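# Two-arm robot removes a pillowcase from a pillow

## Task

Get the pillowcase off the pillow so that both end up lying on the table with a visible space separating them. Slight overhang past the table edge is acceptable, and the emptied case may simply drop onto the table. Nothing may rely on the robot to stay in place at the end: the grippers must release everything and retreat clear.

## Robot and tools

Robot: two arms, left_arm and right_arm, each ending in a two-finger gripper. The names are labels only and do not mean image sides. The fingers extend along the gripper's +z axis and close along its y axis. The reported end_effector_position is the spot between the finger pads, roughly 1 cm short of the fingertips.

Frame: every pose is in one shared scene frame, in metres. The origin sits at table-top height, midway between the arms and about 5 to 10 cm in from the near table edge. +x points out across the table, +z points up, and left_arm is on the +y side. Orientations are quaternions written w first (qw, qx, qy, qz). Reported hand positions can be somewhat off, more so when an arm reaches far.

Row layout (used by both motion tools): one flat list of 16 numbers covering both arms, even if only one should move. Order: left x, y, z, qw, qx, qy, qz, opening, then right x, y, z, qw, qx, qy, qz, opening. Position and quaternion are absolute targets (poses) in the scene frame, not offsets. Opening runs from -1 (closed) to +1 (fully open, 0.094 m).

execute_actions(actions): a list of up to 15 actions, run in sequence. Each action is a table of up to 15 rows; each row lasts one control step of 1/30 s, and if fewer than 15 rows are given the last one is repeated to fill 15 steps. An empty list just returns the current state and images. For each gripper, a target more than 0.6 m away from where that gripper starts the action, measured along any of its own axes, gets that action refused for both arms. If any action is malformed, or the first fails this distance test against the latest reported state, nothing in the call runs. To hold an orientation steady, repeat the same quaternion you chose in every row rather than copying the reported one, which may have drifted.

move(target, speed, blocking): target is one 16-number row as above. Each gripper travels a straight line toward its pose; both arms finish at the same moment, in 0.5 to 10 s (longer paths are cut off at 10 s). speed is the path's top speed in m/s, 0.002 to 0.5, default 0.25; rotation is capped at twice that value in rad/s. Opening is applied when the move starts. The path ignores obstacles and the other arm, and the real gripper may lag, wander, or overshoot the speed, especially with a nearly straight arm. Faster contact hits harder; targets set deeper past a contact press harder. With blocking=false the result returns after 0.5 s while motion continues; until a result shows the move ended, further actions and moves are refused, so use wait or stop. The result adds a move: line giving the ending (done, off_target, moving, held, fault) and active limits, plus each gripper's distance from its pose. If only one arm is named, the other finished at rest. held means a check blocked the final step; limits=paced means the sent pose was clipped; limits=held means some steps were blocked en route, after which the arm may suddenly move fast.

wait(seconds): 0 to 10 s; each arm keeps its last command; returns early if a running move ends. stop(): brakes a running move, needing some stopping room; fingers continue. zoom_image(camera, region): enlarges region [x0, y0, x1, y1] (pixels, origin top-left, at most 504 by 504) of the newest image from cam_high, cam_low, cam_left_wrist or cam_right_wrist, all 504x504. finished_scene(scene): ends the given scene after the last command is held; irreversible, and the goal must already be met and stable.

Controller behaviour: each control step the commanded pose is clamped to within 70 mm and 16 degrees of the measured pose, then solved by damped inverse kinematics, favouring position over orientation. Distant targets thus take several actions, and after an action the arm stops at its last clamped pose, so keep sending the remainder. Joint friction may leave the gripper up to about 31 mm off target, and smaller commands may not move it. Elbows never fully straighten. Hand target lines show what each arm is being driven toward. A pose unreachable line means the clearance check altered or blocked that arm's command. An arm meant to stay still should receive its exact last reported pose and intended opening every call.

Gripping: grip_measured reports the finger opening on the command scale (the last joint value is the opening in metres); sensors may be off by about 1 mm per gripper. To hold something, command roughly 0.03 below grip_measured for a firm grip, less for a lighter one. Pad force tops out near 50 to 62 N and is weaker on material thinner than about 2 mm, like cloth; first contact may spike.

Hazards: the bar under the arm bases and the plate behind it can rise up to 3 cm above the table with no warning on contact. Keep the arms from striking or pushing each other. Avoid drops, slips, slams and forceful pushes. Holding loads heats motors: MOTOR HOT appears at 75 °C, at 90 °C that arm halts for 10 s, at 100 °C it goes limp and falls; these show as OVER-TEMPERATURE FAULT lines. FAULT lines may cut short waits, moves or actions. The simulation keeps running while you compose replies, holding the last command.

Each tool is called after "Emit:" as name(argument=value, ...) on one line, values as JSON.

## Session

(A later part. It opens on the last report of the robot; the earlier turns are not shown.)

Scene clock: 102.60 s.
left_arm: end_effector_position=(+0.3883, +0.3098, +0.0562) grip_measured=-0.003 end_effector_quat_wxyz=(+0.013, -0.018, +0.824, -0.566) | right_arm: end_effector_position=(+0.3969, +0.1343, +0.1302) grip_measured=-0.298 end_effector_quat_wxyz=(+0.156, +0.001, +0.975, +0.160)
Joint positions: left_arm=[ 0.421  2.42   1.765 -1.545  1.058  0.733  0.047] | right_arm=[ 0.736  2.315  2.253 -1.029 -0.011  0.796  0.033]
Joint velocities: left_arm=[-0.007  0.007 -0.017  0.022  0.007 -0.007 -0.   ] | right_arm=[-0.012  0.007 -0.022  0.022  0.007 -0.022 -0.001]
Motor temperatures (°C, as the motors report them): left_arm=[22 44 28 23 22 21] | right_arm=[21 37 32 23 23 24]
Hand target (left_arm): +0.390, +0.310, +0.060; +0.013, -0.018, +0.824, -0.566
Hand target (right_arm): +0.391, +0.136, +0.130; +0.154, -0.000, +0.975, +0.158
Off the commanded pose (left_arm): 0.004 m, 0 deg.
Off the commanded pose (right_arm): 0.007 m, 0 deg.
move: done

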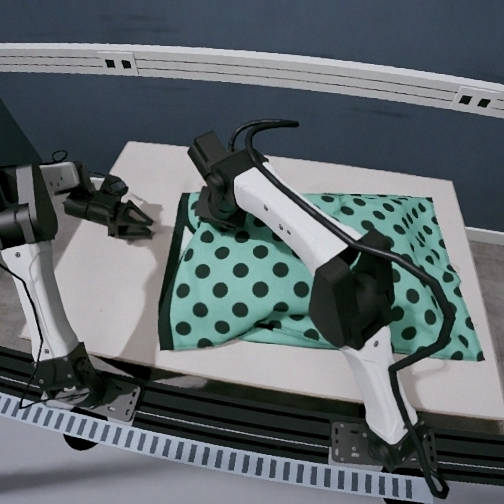

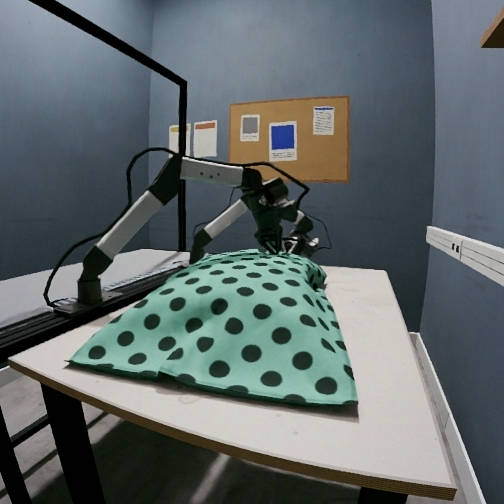

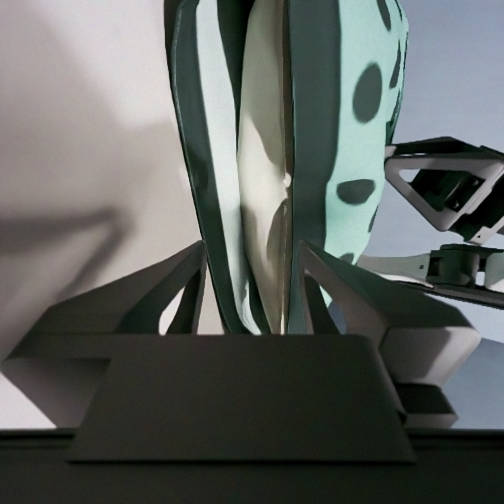

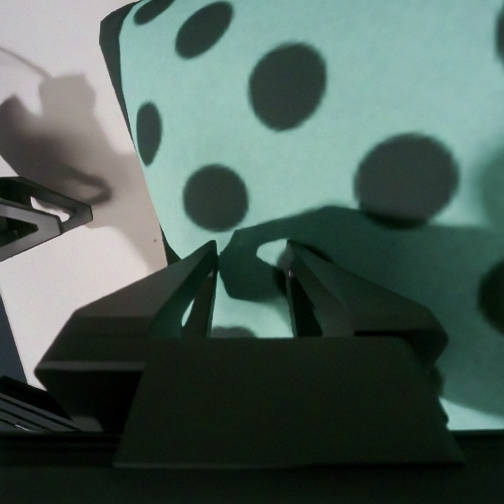

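Emit:
move(target=[0.39,0.31,0.06,0.013,-0.018,0.824,-0.566,0.0, 0.39,0.15,0.105,0.154,0,0.975,0.159,-0.3], speed=0.04)

Emit:
move(target=[0.39,0.31,0.06,0.013,-0.018,0.824,-0.566,0.0, 0.39,0.15,0.10,0.154,0,0.975,0.159,-1], speed=0.04)

Emit:
move(target=[0.39,0.31,0.06,0.013,-0.018,0.824,-0.566,0.0, 0.39,0.14,0.145,0.154,0,0.975,0.159,-1], speed=0.04)

Scene clock: 104.03 s.
left_arm: end_effector_position=(+0.3883, +0.3098, +0.0562) grip_measured=-0.003 end_effector_quat_wxyz=(+0.013, -0.018, +0.824, -0.566) | right_arm: end_effector_position=(+0.3991, +0.1464, +0.1226) grip_measured=-0.298 end_effector_quat_wxyz=(+0.170, +0.003, +0.971, +0.168)
Joint positions: left_arm=[ 0.421  2.42   1.765 -1.545  1.058  0.733  0.047] | right_arm=[ 0.754  2.326  2.228 -0.961  0.006  0.814  0.033]
Joint velocities: left_arm=[-0.012 -0.002  0.007 -0.051  0.022  0.007 -0.   ] | right_arm=[ 0.007 -0.017  0.007 -0.007  0.007 -0.007  0.   ]
Motor temperatures (°C, as the motors report them): left_arm=[22 44 28 23 22 21] | right_arm=[21 37 32 23 23 24]
Hand target (left_arm): +0.390, +0.310, +0.060; +0.013, -0.018, +0.824, -0.566
Hand target (right_arm): +0.390, +0.150, +0.105; +0.154, +0.000, +0.975, +0.159
Off the commanded pose (left_arm): 0.004 m, 0 deg.
Off the commanded pose (right_arm): 0.020 m, 2 deg.
move: off_target (right_arm)

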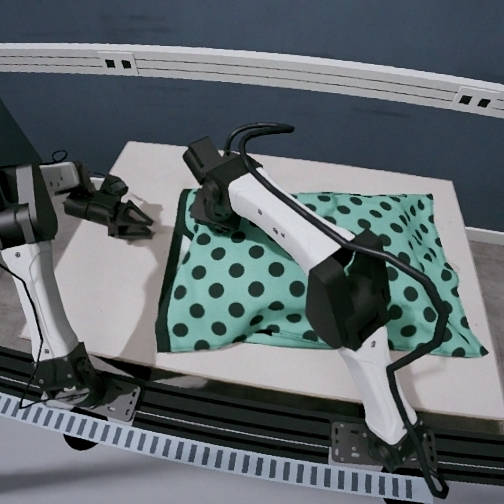

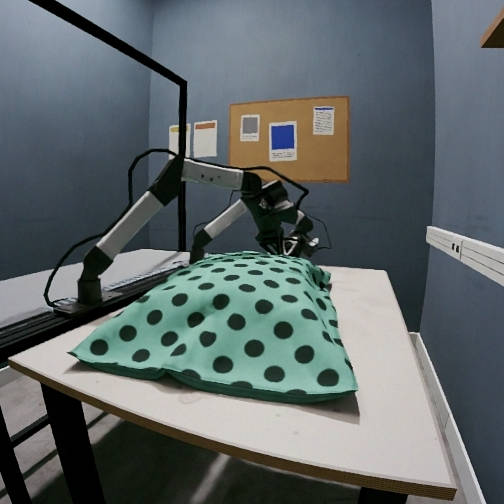

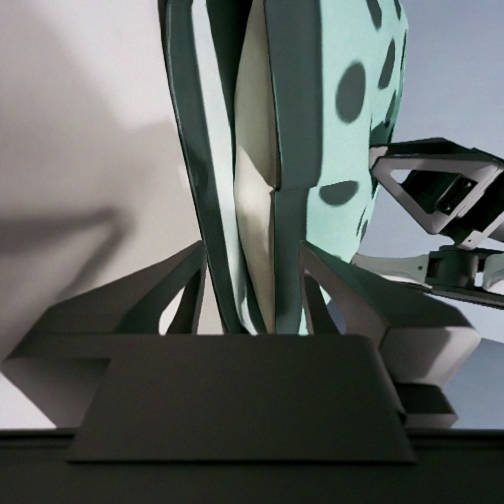

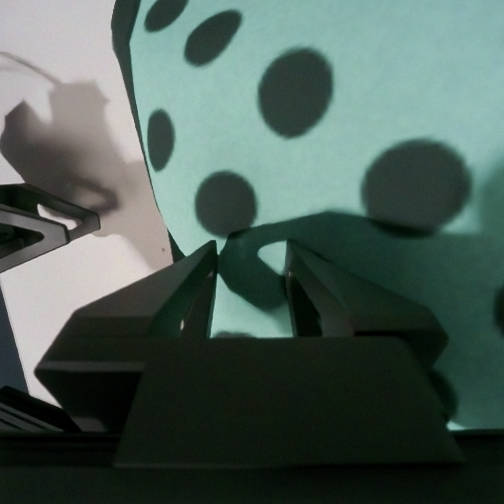

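Scene clock: 104.87 s.
left_arm: end_effector_position=(+0.3883, +0.3098, +0.0562) grip_measured=-0.003 end_effector_quat_wxyz=(+0.013, -0.018, +0.824, -0.566) | right_arm: end_effector_position=(+0.3999, +0.1470, +0.1169) grip_measured=-0.991 end_effector_quat_wxyz=(+0.171, +0.004, +0.971, +0.168)
Joint positions: left_arm=[ 0.421  2.42   1.765 -1.545  1.058  0.733  0.047] | right_arm=[ 0.754  2.326  2.205 -0.936  0.007  0.815  0.   ]
Joint velocities: left_arm=[-0.002  0.007 -0.002  0.007 -0.007  0.007  0.   ] | right_arm=[ 0.002 -0.002 -0.017 -0.037  0.051 -0.037  0.002]
Motor temperatures (°C, as the motors report them): left_arm=[22 44 28 23 22 21] | right_arm=[21 38 32 23 23 24]
Hand target (left_arm): +0.390, +0.310, +0.060; +0.013, -0.018, +0.824, -0.566
Hand target (right_arm): +0.390, +0.150, +0.100; +0.154, -0.000, +0.975, +0.159
Off the commanded pose (left_arm): 0.004 m, 0 deg.
Off the commanded pose (right_arm): 0.020 m, 2 deg.
move: off_target (right_arm)

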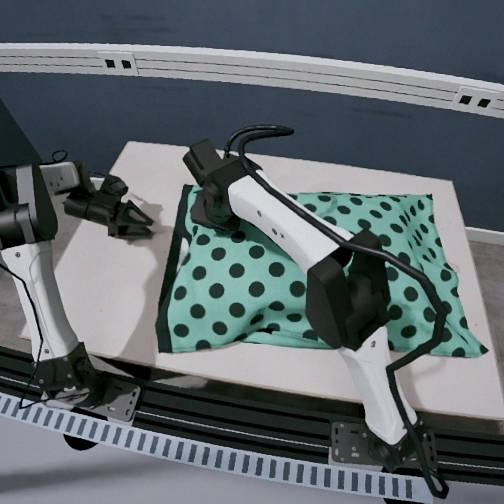

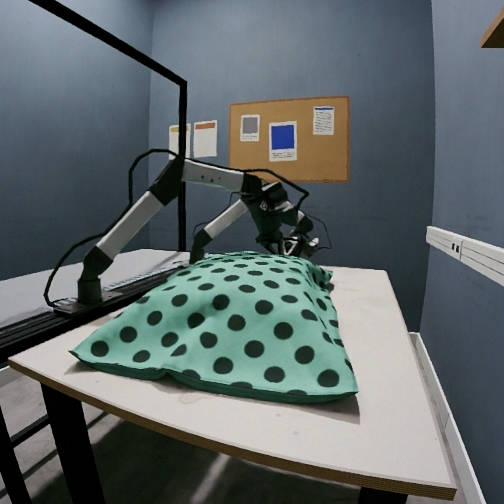

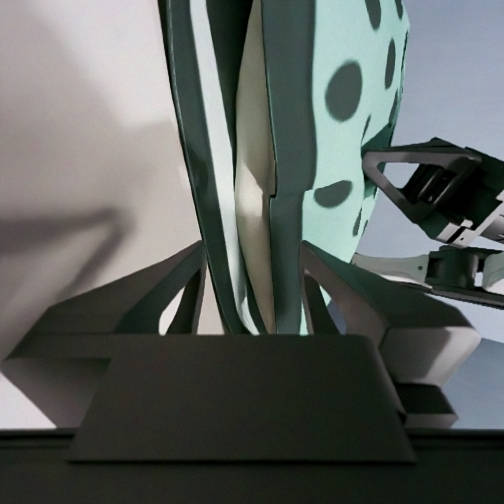

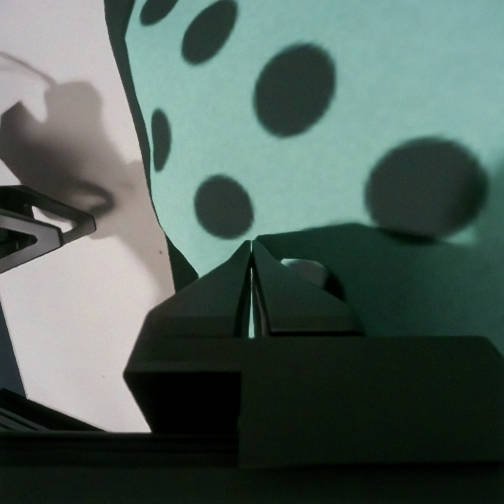

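Scene clock: 106.17 s.
left_arm: end_effector_position=(+0.3883, +0.3098, +0.0562) grip_measured=-0.003 end_effector_quat_wxyz=(+0.013, -0.018, +0.824, -0.566) | right_arm: end_effector_position=(+0.3905, +0.1387, +0.1422) grip_measured=-0.991 end_effector_quat_wxyz=(+0.157, +0.003, +0.975, +0.157)
Joint positions: left_arm=[ 0.421  2.42   1.765 -1.545  1.058  0.733  0.047] | right_arm=[ 0.754  2.326  2.322 -1.09   0.002  0.815  0.   ]
Joint velocities: left_arm=[ 0.012  0.002  0.007 -0.007  0.066 -0.007 -0.001] | right_arm=[-0.002  0.007 -0.012  0.051 -0.022 -0.037 -0.001]
Motor temperatures (°C, as the motors report them): left_arm=[22 44 28 23 22 21] | right_arm=[21 38 32 23 23 24]
Hand target (left_arm): +0.390, +0.310, +0.060; +0.013, -0.018, +0.824, -0.566
Hand target (right_arm): +0.390, +0.140, +0.145; +0.154, +0.000, +0.975, +0.160
Off the commanded pose (left_arm): 0.004 m, 0 deg.
Off the commanded pose (right_arm): 0.003 m, 1 deg.
move: done

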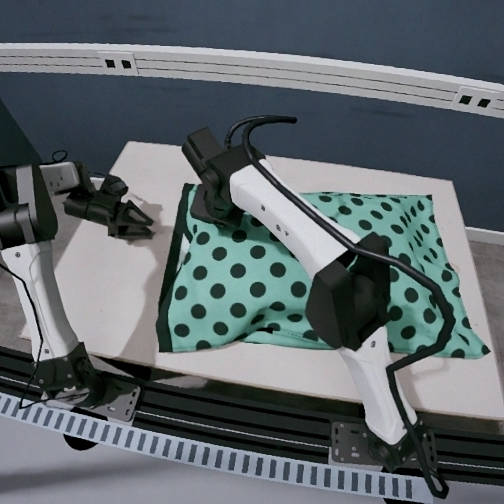

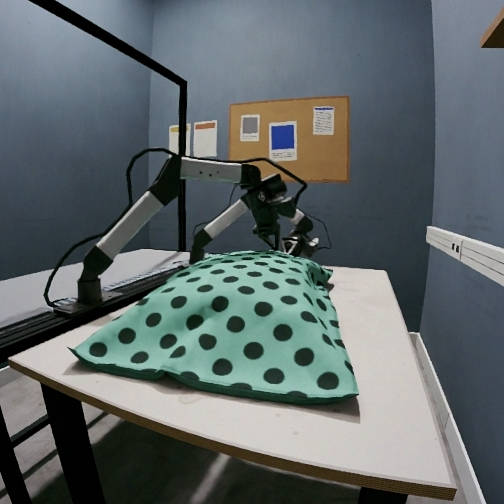

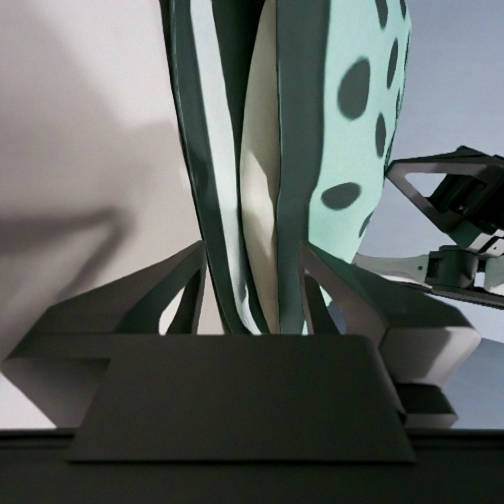

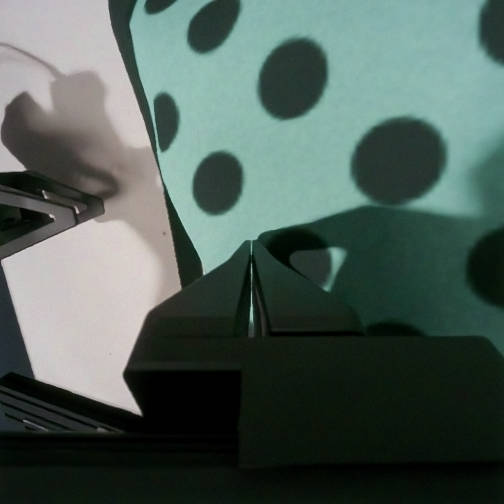

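Emit:
execute_actions(actions=[])

Scene clock: 106.87 s.
left_arm: end_effector_position=(+0.3883, +0.3098, +0.0562) grip_measured=-0.003 end_effector_quat_wxyz=(+0.013, -0.018, +0.824, -0.566) | right_arm: end_effector_position=(+0.3902, +0.1384, +0.1421) grip_measured=-0.991 end_effector_quat_wxyz=(+0.156, +0.003, +0.975, +0.156)
Joint positions: left_arm=[ 0.421  2.42   1.765 -1.545  1.058  0.733  0.047] | right_arm=[ 0.754  2.326  2.322 -1.092  0.002  0.815  0.   ]
Joint velocities: left_arm=[-0.002 -0.007 -0.012  0.037 -0.007 -0.037 -0.001] | right_arm=[ 0.002 -0.007 -0.007  0.007 -0.037  0.051  0.001]
Motor temperatures (°C, as the motors report them): left_arm=[22 44 28 23 22 21] | right_arm=[21 38 33 24 23 24]
Hand target (left_arm): +0.390, +0.310, +0.060; +0.013, -0.018, +0.824, -0.566
Hand target (right_arm): +0.390, +0.140, +0.145; +0.154, +0.000, +0.975, +0.160
Off the commanded pose (left_arm): 0.004 m, 0 deg.
Off the commanded pose (right_arm): 0.003 m, 1 deg.

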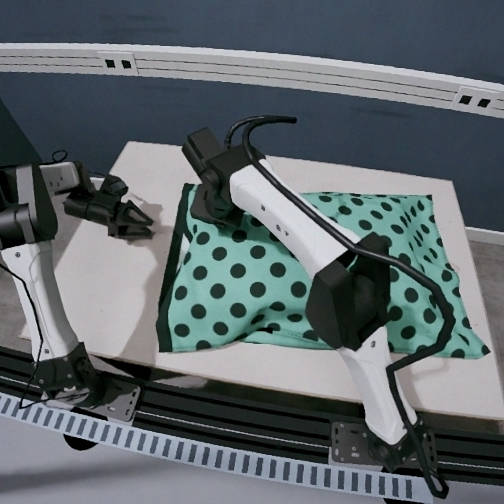

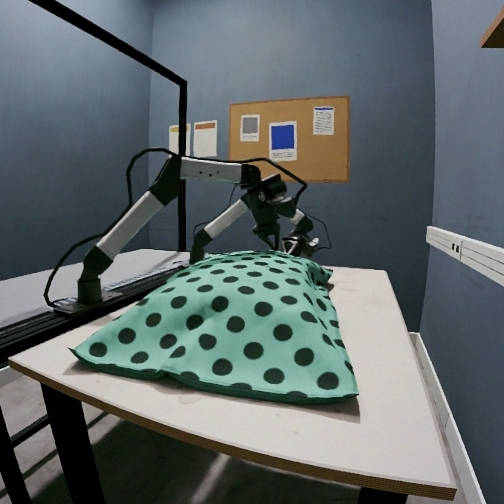

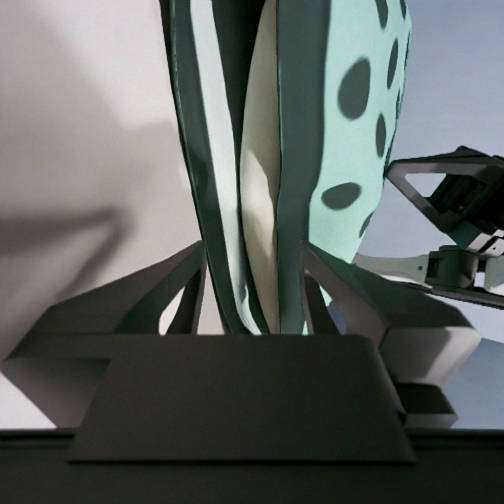

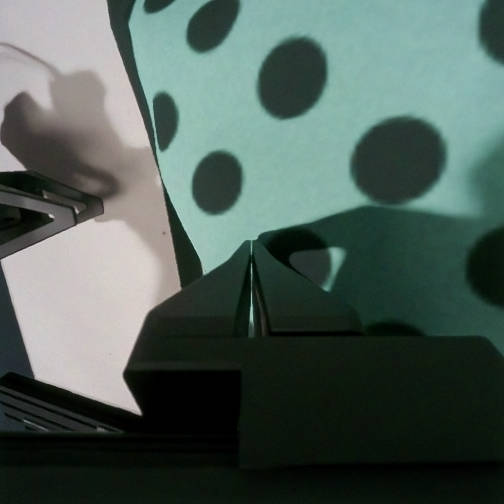

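Emit:
move(target=[0.25,0.42,0.25,0,0,1,0,0.0, 0.39,0.1,0.25,0,0,1,0,0.0], speed=0.3)

Emit:
move(target=[0.25,0.42,0.25,0,0,1,0,0.0, 0.33,-0.47,0.2,0,0,1,0,0.0], speed=0.4)

Emit:
move(target=[0.25,0.42,0.25,0,0,1,0,0.0, 0.33,-0.47,0.08,0,0,1,0,0.0], speed=0.3)

Scene clock: 111.23 s.
left_arm: end_effector_position=(+0.2589, +0.4247, +0.2466) grip_measured=-0.002 end_effector_quat_wxyz=(+0.095, -0.006, +0.995, +0.029) | right_arm: end_effector_position=(+0.3879, +0.1047, +0.2355) grip_measured=-0.002 end_effector_quat_wxyz=(+0.175, -0.002, +0.970, +0.166)
Joint positions: left_arm=[ 0.41   1.438  1.662 -1.553 -0.015  0.359  0.047] | right_arm=[ 0.707  2.402  2.854 -1.507 -0.01   0.762  0.047]
Joint velocities: left_arm=[-0.012  0.007 -0.012  0.022  0.007  0.037  0.001] | right_arm=[-0.012 -0.002 -0.012 -0.051 -0.007 -0.022  0.001]
Motor temperatures (°C, as the motors report them): left_arm=[22 44 28 23 22 21] | right_arm=[21 40 33 24 23 24]
Hand target (left_arm): +0.256, +0.422, +0.249; +0.096, -0.003, +0.995, +0.033
Hand target (right_arm): +0.389, +0.099, +0.249; +0.183, -0.001, +0.968, +0.174
Off the commanded pose (left_arm): 0.011 m, 11 deg.
Off the commanded pose (right_arm): 0.015 m, 28 deg; orientation clipped at the last step of the last action.
elbow stopped short (right arm): the move would have taken joint 3 (elbow) straighter than the controller allows; a more bent joint 3 avoids this.
joint sent to its limit (left arm) — the command would take joint 4 (wrist pitch) past its lower limit, so that joint was sent only as far as its limit.
move: off_target (left_arm, right_arm); limits=paced

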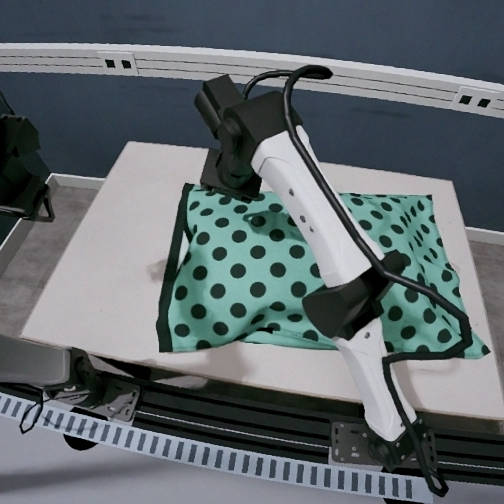

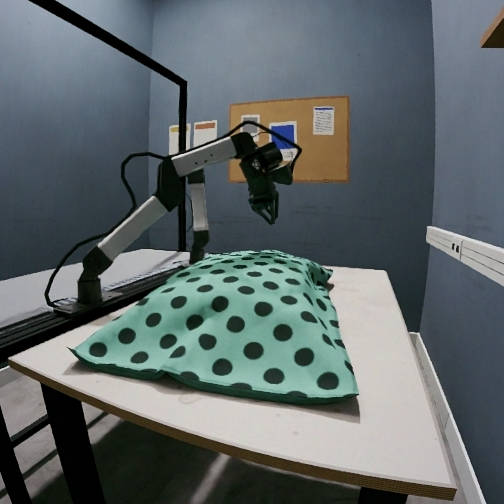

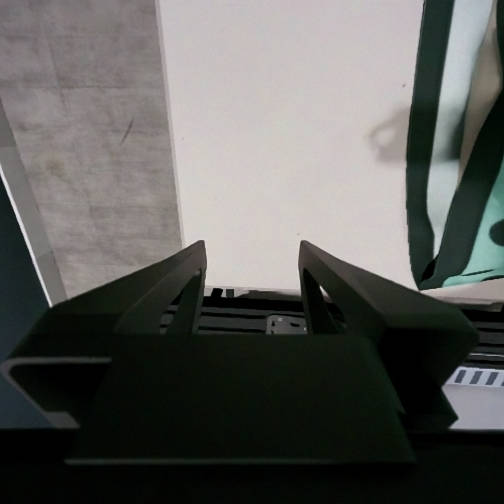

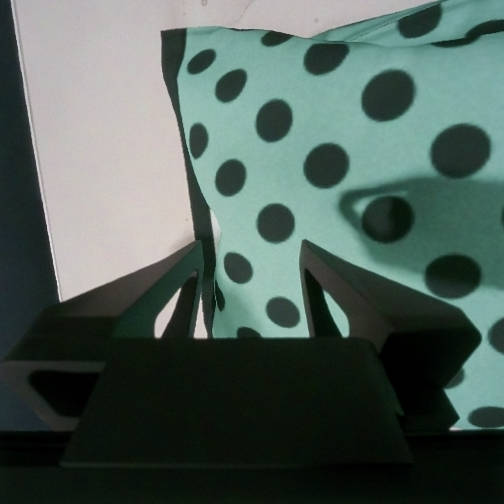

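Scene clock: 113.40 s.
left_arm: end_effector_position=(+0.2570, +0.4247, +0.2501) grip_measured=-0.002 end_effector_quat_wxyz=(+0.099, -0.004, +0.994, +0.037) | right_arm: end_effector_position=(+0.3311, -0.4663, +0.1963) grip_measured=-0.002 end_effector_quat_wxyz=(+0.031, +0.006, +0.999, -0.013)
Joint positions: left_arm=[ 0.405  1.425  1.662 -1.553 -0.027  0.359  0.047] | right_arm=[-0.627  1.994  2.051 -1.566 -0.042 -0.559  0.047]
Joint velocities: left_arm=[-0.002 -0.012 -0.017 -0.022  0.037  0.022 -0.001] | right_arm=[-0.002 -0.007 -0.002  0.051  0.037 -0.037 -0.   ]
Motor temperatures (°C, as the motors report them): left_arm=[22 43 28 23 22 21] | right_arm=[21 41 33 24 23 24]
Hand target (left_arm): +0.250, +0.420, +0.249; +0.095, -0.000, +0.995, +0.037
Hand target (right_arm): +0.331, -0.468, +0.199; +0.028, +0.001, +0.999, -0.018
Off the commanded pose (left_arm): 0.008 m, 12 deg.
Off the commanded pose (right_arm): 0.005 m, 4 deg.
joint sent to its limit (left arm) — the command would take joint 4 (wrist pitch) past its lower limit, so that joint was sent only as far as its limit.
joint sent to its limit (right arm) — the command would take joint 4 (wrist pitch) past its lower limit, so that joint was sent only as far as its limit.
move: off_target (left_arm, right_arm)

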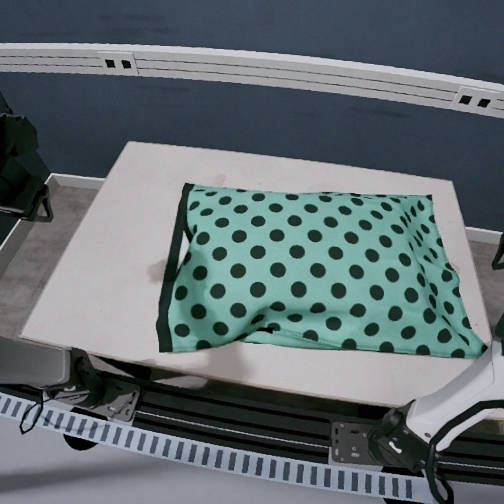

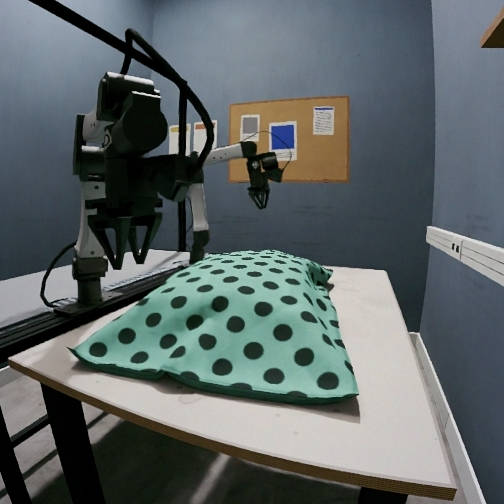

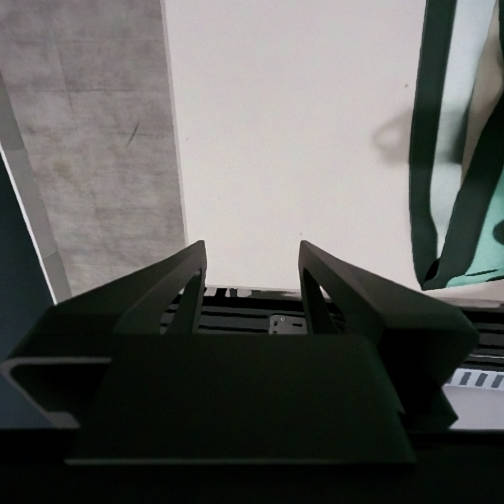

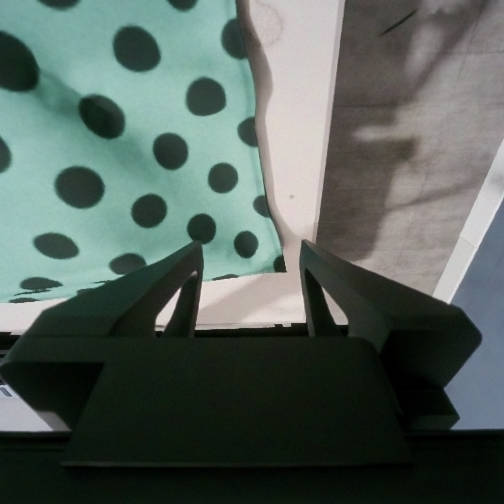

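Scene clock: 114.50 s.
left_arm: end_effector_position=(+0.2570, +0.4247, +0.2501) grip_measured=-0.002 end_effector_quat_wxyz=(+0.099, -0.004, +0.994, +0.037) | right_arm: end_effector_position=(+0.3305, -0.4701, +0.0817) grip_measured=-0.002 end_effector_quat_wxyz=(-0.000, +0.006, +1.000, +0.007)
Joint positions: left_arm=[ 0.405  1.425  1.662 -1.553 -0.027  0.359  0.047] | right_arm=[-0.627  2.038  1.657 -1.201 -0.042 -0.562  0.047]
Joint velocities: left_arm=[-0.002 -0.012 -0.022  0.007  0.007  0.022  0.   ] | right_arm=[-0.012  0.012  0.012 -0.037 -0.022 -0.007  0.   ]
Motor temperatures (°C, as the motors report them): left_arm=[22 43 28 23 22 21] | right_arm=[21 41 33 24 23 24]
Hand target (left_arm): +0.250, +0.420, +0.249; +0.095, -0.000, +0.995, +0.037
Hand target (right_arm): +0.331, -0.471, +0.080; -0.000, +0.000, +1.000, +0.001
Off the commanded pose (left_arm): 0.008 m, 12 deg.
Off the commanded pose (right_arm): 0.002 m, 1 deg.
joint sent to its limit (left arm) — the command would take joint 4 (wrist pitch) past its lower limit, so that joint was sent only as far as its limit.
move: off_target (left_arm)

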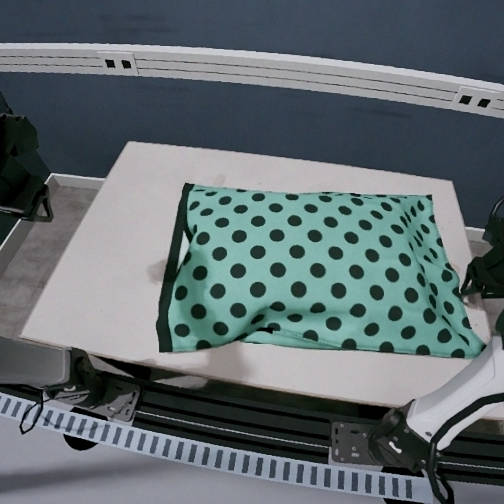

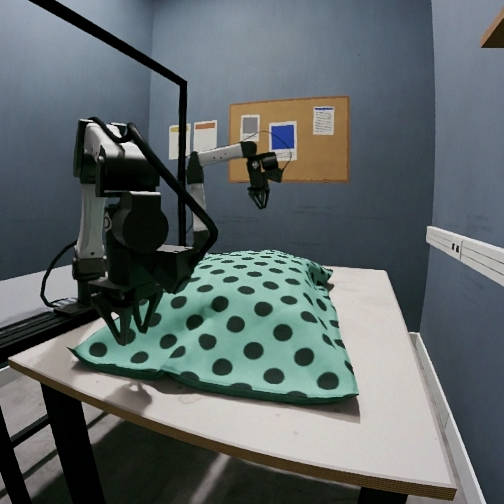

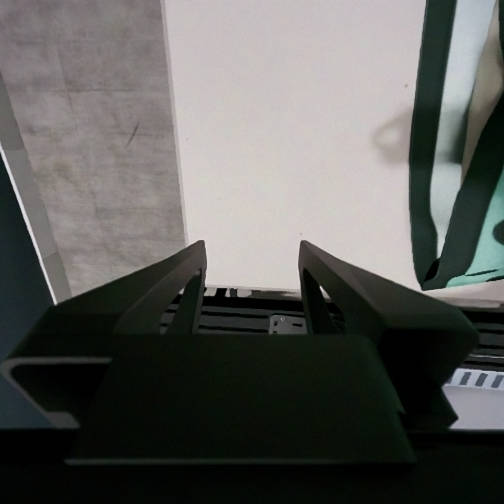

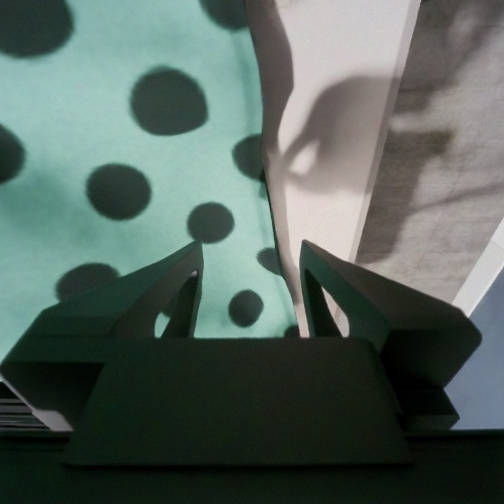

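Emit:
move(target=[0.25,0.42,0.25,0.1,0,0.995,0.035,0.0, 0.33,-0.48,0.04,0,0,1,0,0.0], speed=0.15)

Scene clock: 115.67 s.
left_arm: end_effector_position=(+0.2570, +0.4247, +0.2501) grip_measured=-0.002 end_effector_quat_wxyz=(+0.099, -0.004, +0.994, +0.037) | right_arm: end_effector_position=(+0.3349, -0.4745, +0.0446) grip_measured=-0.002 end_effector_quat_wxyz=(+0.004, -0.003, +1.000, +0.004)
Joint positions: left_arm=[ 0.405  1.425  1.662 -1.553 -0.027  0.359  0.047] | right_arm=[-0.627  2.081  1.572 -1.063 -0.041 -0.58   0.047]
Joint velocities: left_arm=[-0.007 -0.002  0.012 -0.022  0.051 -0.051  0.   ] | right_arm=[ 0.002 -0.007  0.007 -0.007  0.066  0.037  0.   ]
Motor temperatures (°C, as the motors report them): left_arm=[22 43 28 23 22 21] | right_arm=[21 41 33 24 23 24]
Hand target (left_arm): +0.250, +0.420, +0.250; +0.100, -0.000, +0.994, +0.035
Hand target (right_arm): +0.330, -0.480, +0.040; +0.000, +0.000, +1.000, -0.000
Off the commanded pose (left_arm): 0.008 m, 1 deg.
Off the commanded pose (right_arm): 0.009 m, 1 deg.
move: done

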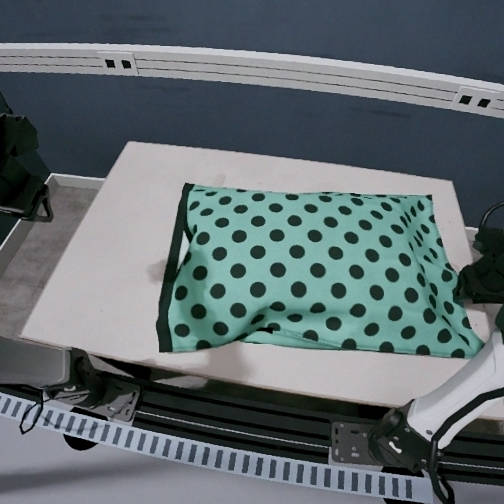

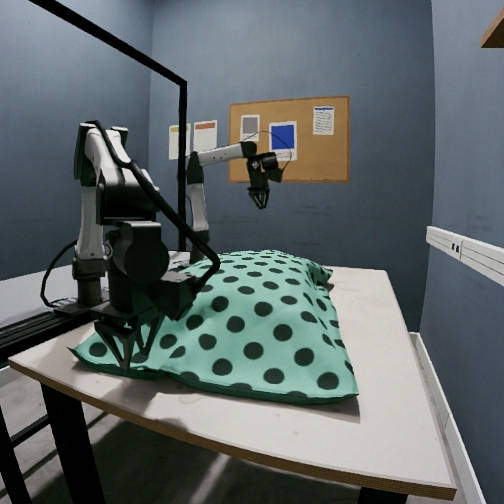

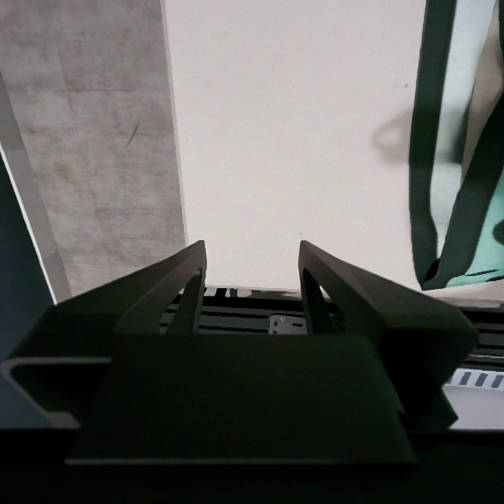

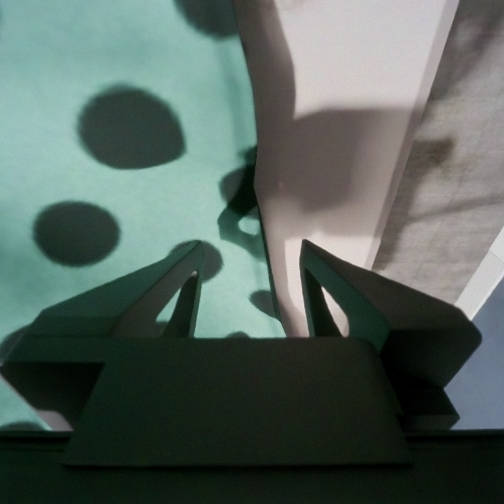

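Emit:
move(target=[0.25,0.42,0.25,0.1,0,0.995,0.035,0.0, 0.33,-0.48,0.012,0,0,1,0,0.0], speed=0.08)

Emit:
execute_actions(actions=[[[0.25,0.42,0.25,0.1,0,0.995,0.035,0.0, 0.33,-0.48,0.012,0,0,1,0,-1]],[[0.25,0.42,0.25,0.1,0,0.995,0.035,0.0, 0.33,-0.48,0.012,0,0,1,0,-1]]])

Scene clock: 117.83 s.
left_arm: end_effector_position=(+0.2570, +0.4247, +0.2501) grip_measured=-0.002 end_effector_quat_wxyz=(+0.099, -0.004, +0.994, +0.037) | right_arm: end_effector_position=(+0.3328, -0.4741, +0.0180) grip_measured=-0.002 end_effector_quat_wxyz=(+0.001, -0.003, +1.000, +0.006)
Joint positions: left_arm=[ 0.405  1.425  1.662 -1.553 -0.027  0.359  0.047] | right_arm=[-0.627  2.113  1.51  -0.977 -0.041 -0.58   0.047]
Joint velocities: left_arm=[-0.012  0.007 -0.017 -0.051 -0.066 -0.051 -0.   ] | right_arm=[-0.007 -0.002  0.017 -0.007 -0.022 -0.022  0.001]
Motor temperatures (°C, as the motors report them): left_arm=[22 42 28 23 22 21] | right_arm=[21 41 33 24 23 24]
Hand target (left_arm): +0.250, +0.420, +0.250; +0.100, -0.000, +0.994, +0.035
Hand target (right_arm): +0.330, -0.480, +0.012; -0.000, -0.000, +1.000, +0.000
Off the commanded pose (left_arm): 0.008 m, 1 deg.
Off the commanded pose (right_arm): 0.009 m, 1 deg.
move: done

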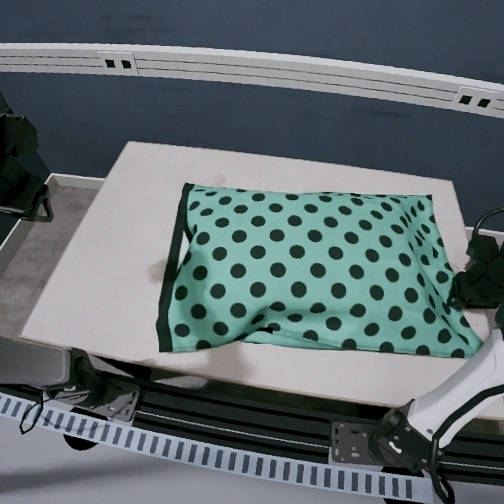

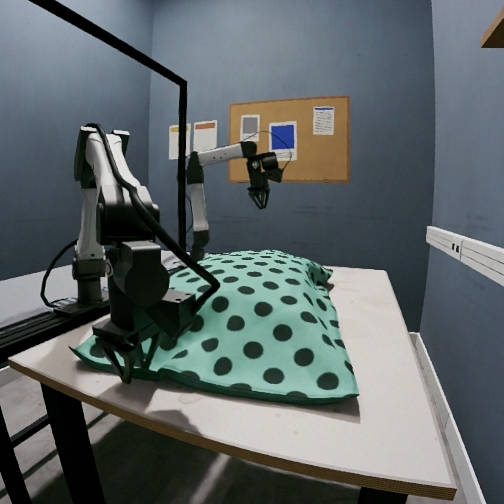

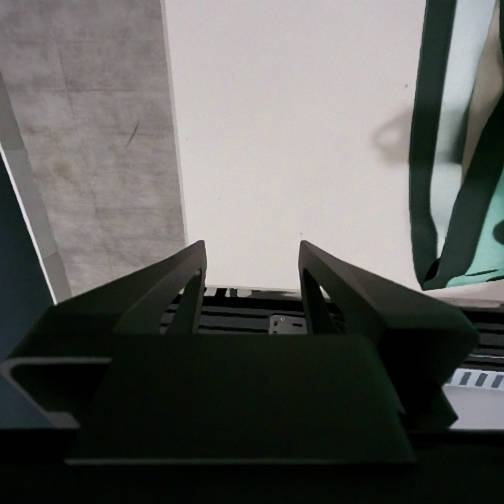

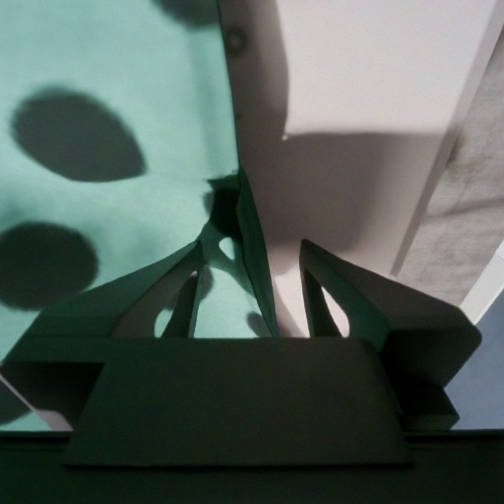

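Scene clock: 118.83 s.
left_arm: end_effector_position=(+0.2570, +0.4247, +0.2501) grip_measured=-0.002 end_effector_quat_wxyz=(+0.099, -0.004, +0.994, +0.037) | right_arm: end_effector_position=(+0.3333, -0.4740, +0.0180) grip_measured=-0.979 end_effector_quat_wxyz=(+0.002, -0.003, +1.000, +0.006)
Joint positions: left_arm=[ 0.405  1.425  1.662 -1.553 -0.027  0.359  0.047] | right_arm=[-0.627  2.113  1.51  -0.976 -0.043 -0.58   0.001]
Joint velocities: left_arm=[-0.017 -0.012 -0.007  0.066 -0.007 -0.037 -0.001] | right_arm=[ 0.017  0.012 -0.012 -0.007 -0.022 -0.022  0.001]
Motor temperatures (°C, as the motors report them): left_arm=[22 42 28 23 22 21] | right_arm=[21 41 33 24 23 24]
Hand target (left_arm): +0.250, +0.420, +0.250; +0.100, -0.000, +0.994, +0.035
Hand target (right_arm): +0.330, -0.480, +0.012; -0.000, +0.000, +1.000, +0.000
Off the commanded pose (left_arm): 0.008 m, 1 deg.
Off the commanded pose (right_arm): 0.009 m, 1 deg.

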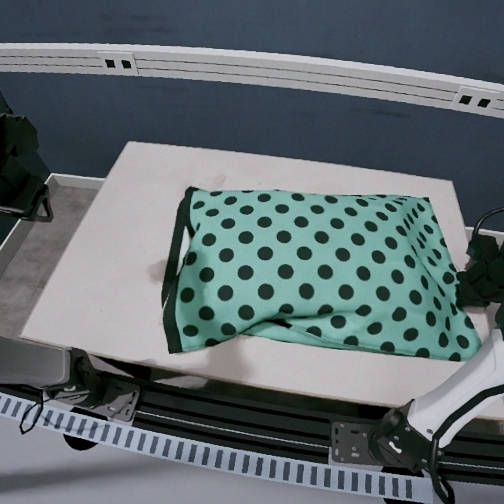

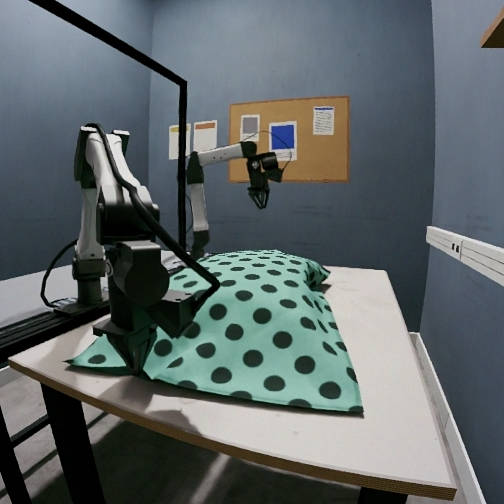

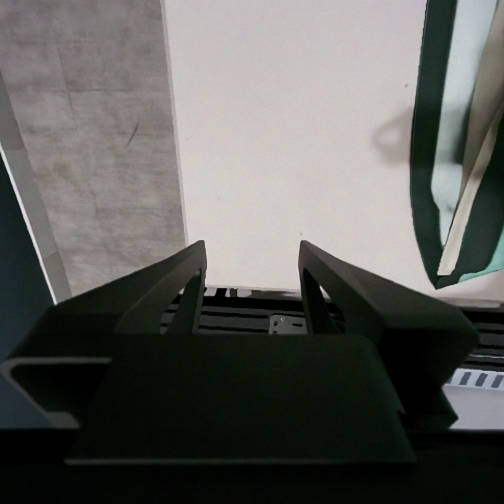

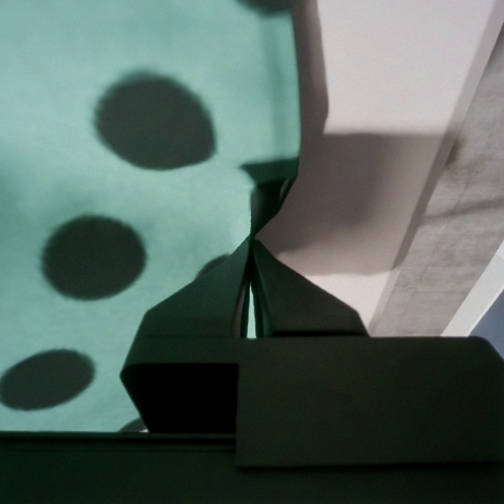

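Emit:
move(target=[0.25,0.42,0.25,0.1,0,0.995,0.035,0.0, 0.33,-0.42,0.28,0.26,0,0.966,0,-1], speed=0.15)

Emit:
move(target=[0.25,0.42,0.25,0.1,0,0.995,0.035,0.0, 0.33,-0.3,0.5,0.6,0,0.8,0,-1], speed=0.15)

Scene clock: 121.37 s.
left_arm: end_effector_position=(+0.2570, +0.4247, +0.2501) grip_measured=-0.002 end_effector_quat_wxyz=(+0.099, -0.004, +0.994, +0.037) | right_arm: end_effector_position=(+0.3233, -0.4096, +0.2618) grip_measured=-0.979 end_effector_quat_wxyz=(+0.228, -0.008, +0.973, +0.015)
Joint positions: left_arm=[ 0.405  1.425  1.662 -1.553 -0.027  0.359  0.047] | right_arm=[-0.635  1.594  1.735 -1.337 -0.304 -0.535  0.001]
Joint velocities: left_arm=[-0.002 -0.012 -0.022 -0.022 -0.037  0.022 -0.001] | right_arm=[-0.002  0.002 -0.002 -0.051  0.007 -0.051 -0.001]
Motor temperatures (°C, as the motors report them): left_arm=[22 41 28 23 22 21] | right_arm=[21 41 33 24 23 24]
Hand target (left_arm): +0.250, +0.420, +0.250; +0.100, -0.000, +0.994, +0.035
Hand target (right_arm): +0.327, -0.418, +0.280; +0.259, -0.002, +0.966, -0.003
Off the commanded pose (left_arm): 0.008 m, 1 deg.
Off the commanded pose (right_arm): 0.022 m, 4 deg.
move: off_target (right_arm)

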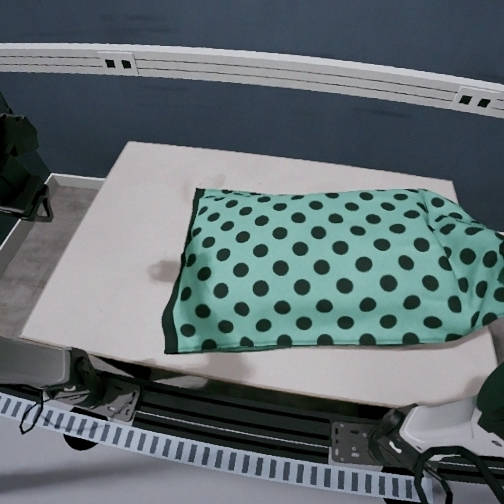

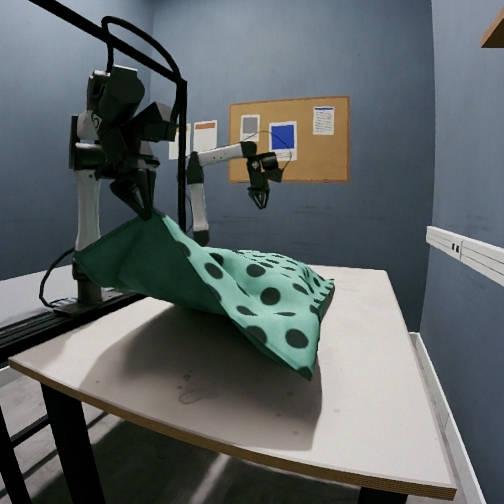

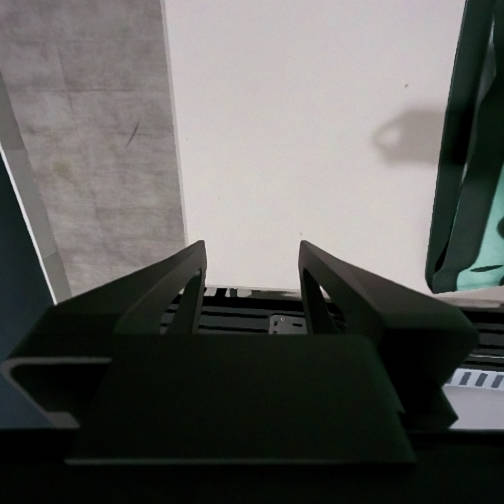

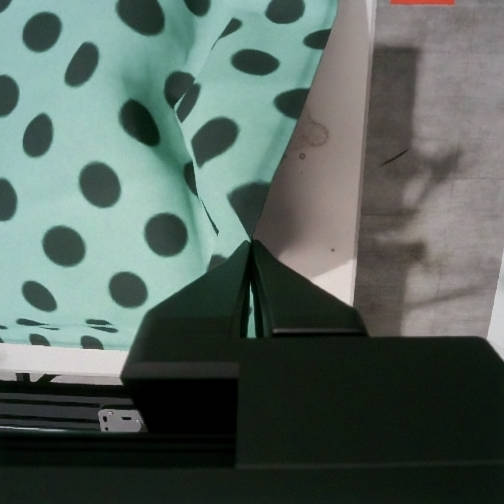

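Scene clock: 124.63 s.
left_arm: end_effector_position=(+0.2570, +0.4247, +0.2501) grip_measured=-0.002 end_effector_quat_wxyz=(+0.099, -0.004, +0.994, +0.037) | right_arm: end_effector_position=(+0.3271, -0.3020, +0.4640) grip_measured=-0.979 end_effector_quat_wxyz=(+0.550, +0.008, +0.835, +0.011)
Joint positions: left_arm=[ 0.405  1.425  1.662 -1.553 -0.027  0.359  0.047] | right_arm=[-0.351  1.23   1.829 -1.01  -0.294 -0.067  0.001]
Joint velocities: left_arm=[-0.002  0.012 -0.002 -0.037 -0.007 -0.022 -0.001] | right_arm=[-0.002 -0.002 -0.017 -0.037 -0.037 -0.037  0.001]
Motor temperatures (°C, as the motors report them): left_arm=[22 40 28 23 22 21] | right_arm=[21 40 33 25 23 24]
Hand target (left_arm): +0.250, +0.420, +0.250; +0.100, -0.000, +0.994, +0.035
Hand target (right_arm): +0.324, -0.299, +0.498; +0.599, -0.001, +0.801, -0.003
Off the commanded pose (left_arm): 0.008 m, 1 deg.
Off the commanded pose (right_arm): 0.036 m, 7 deg.
move: off_target (right_arm)

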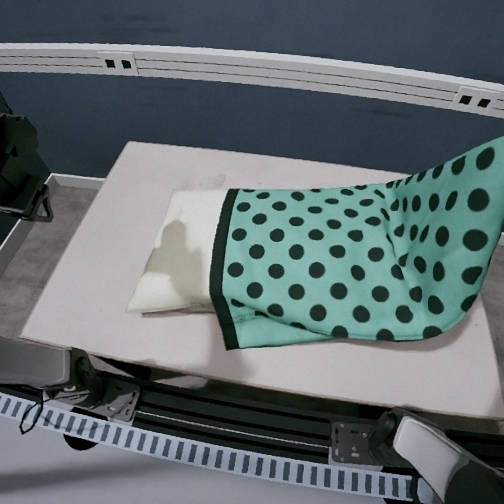

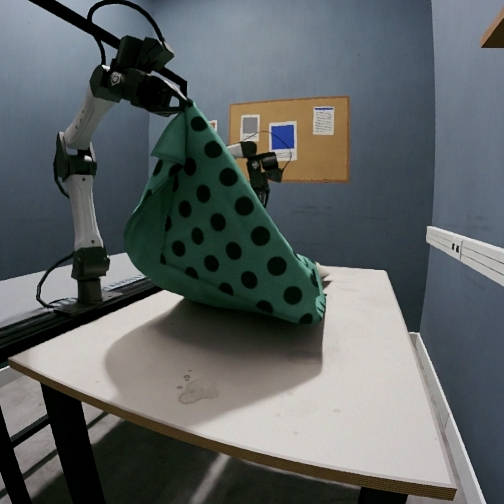

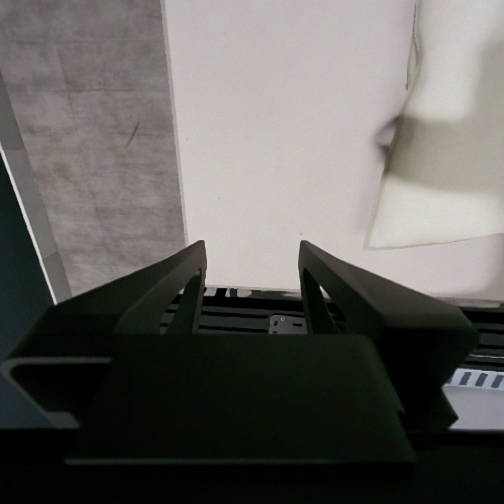

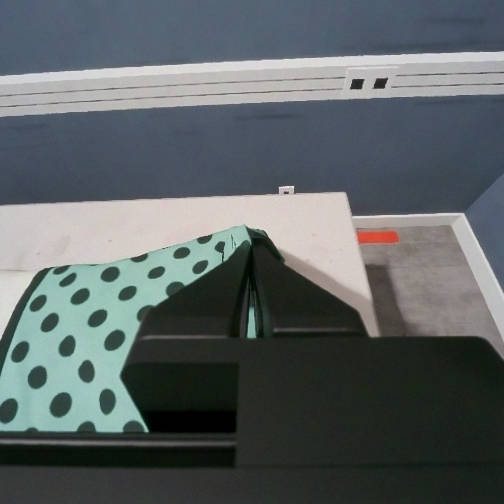

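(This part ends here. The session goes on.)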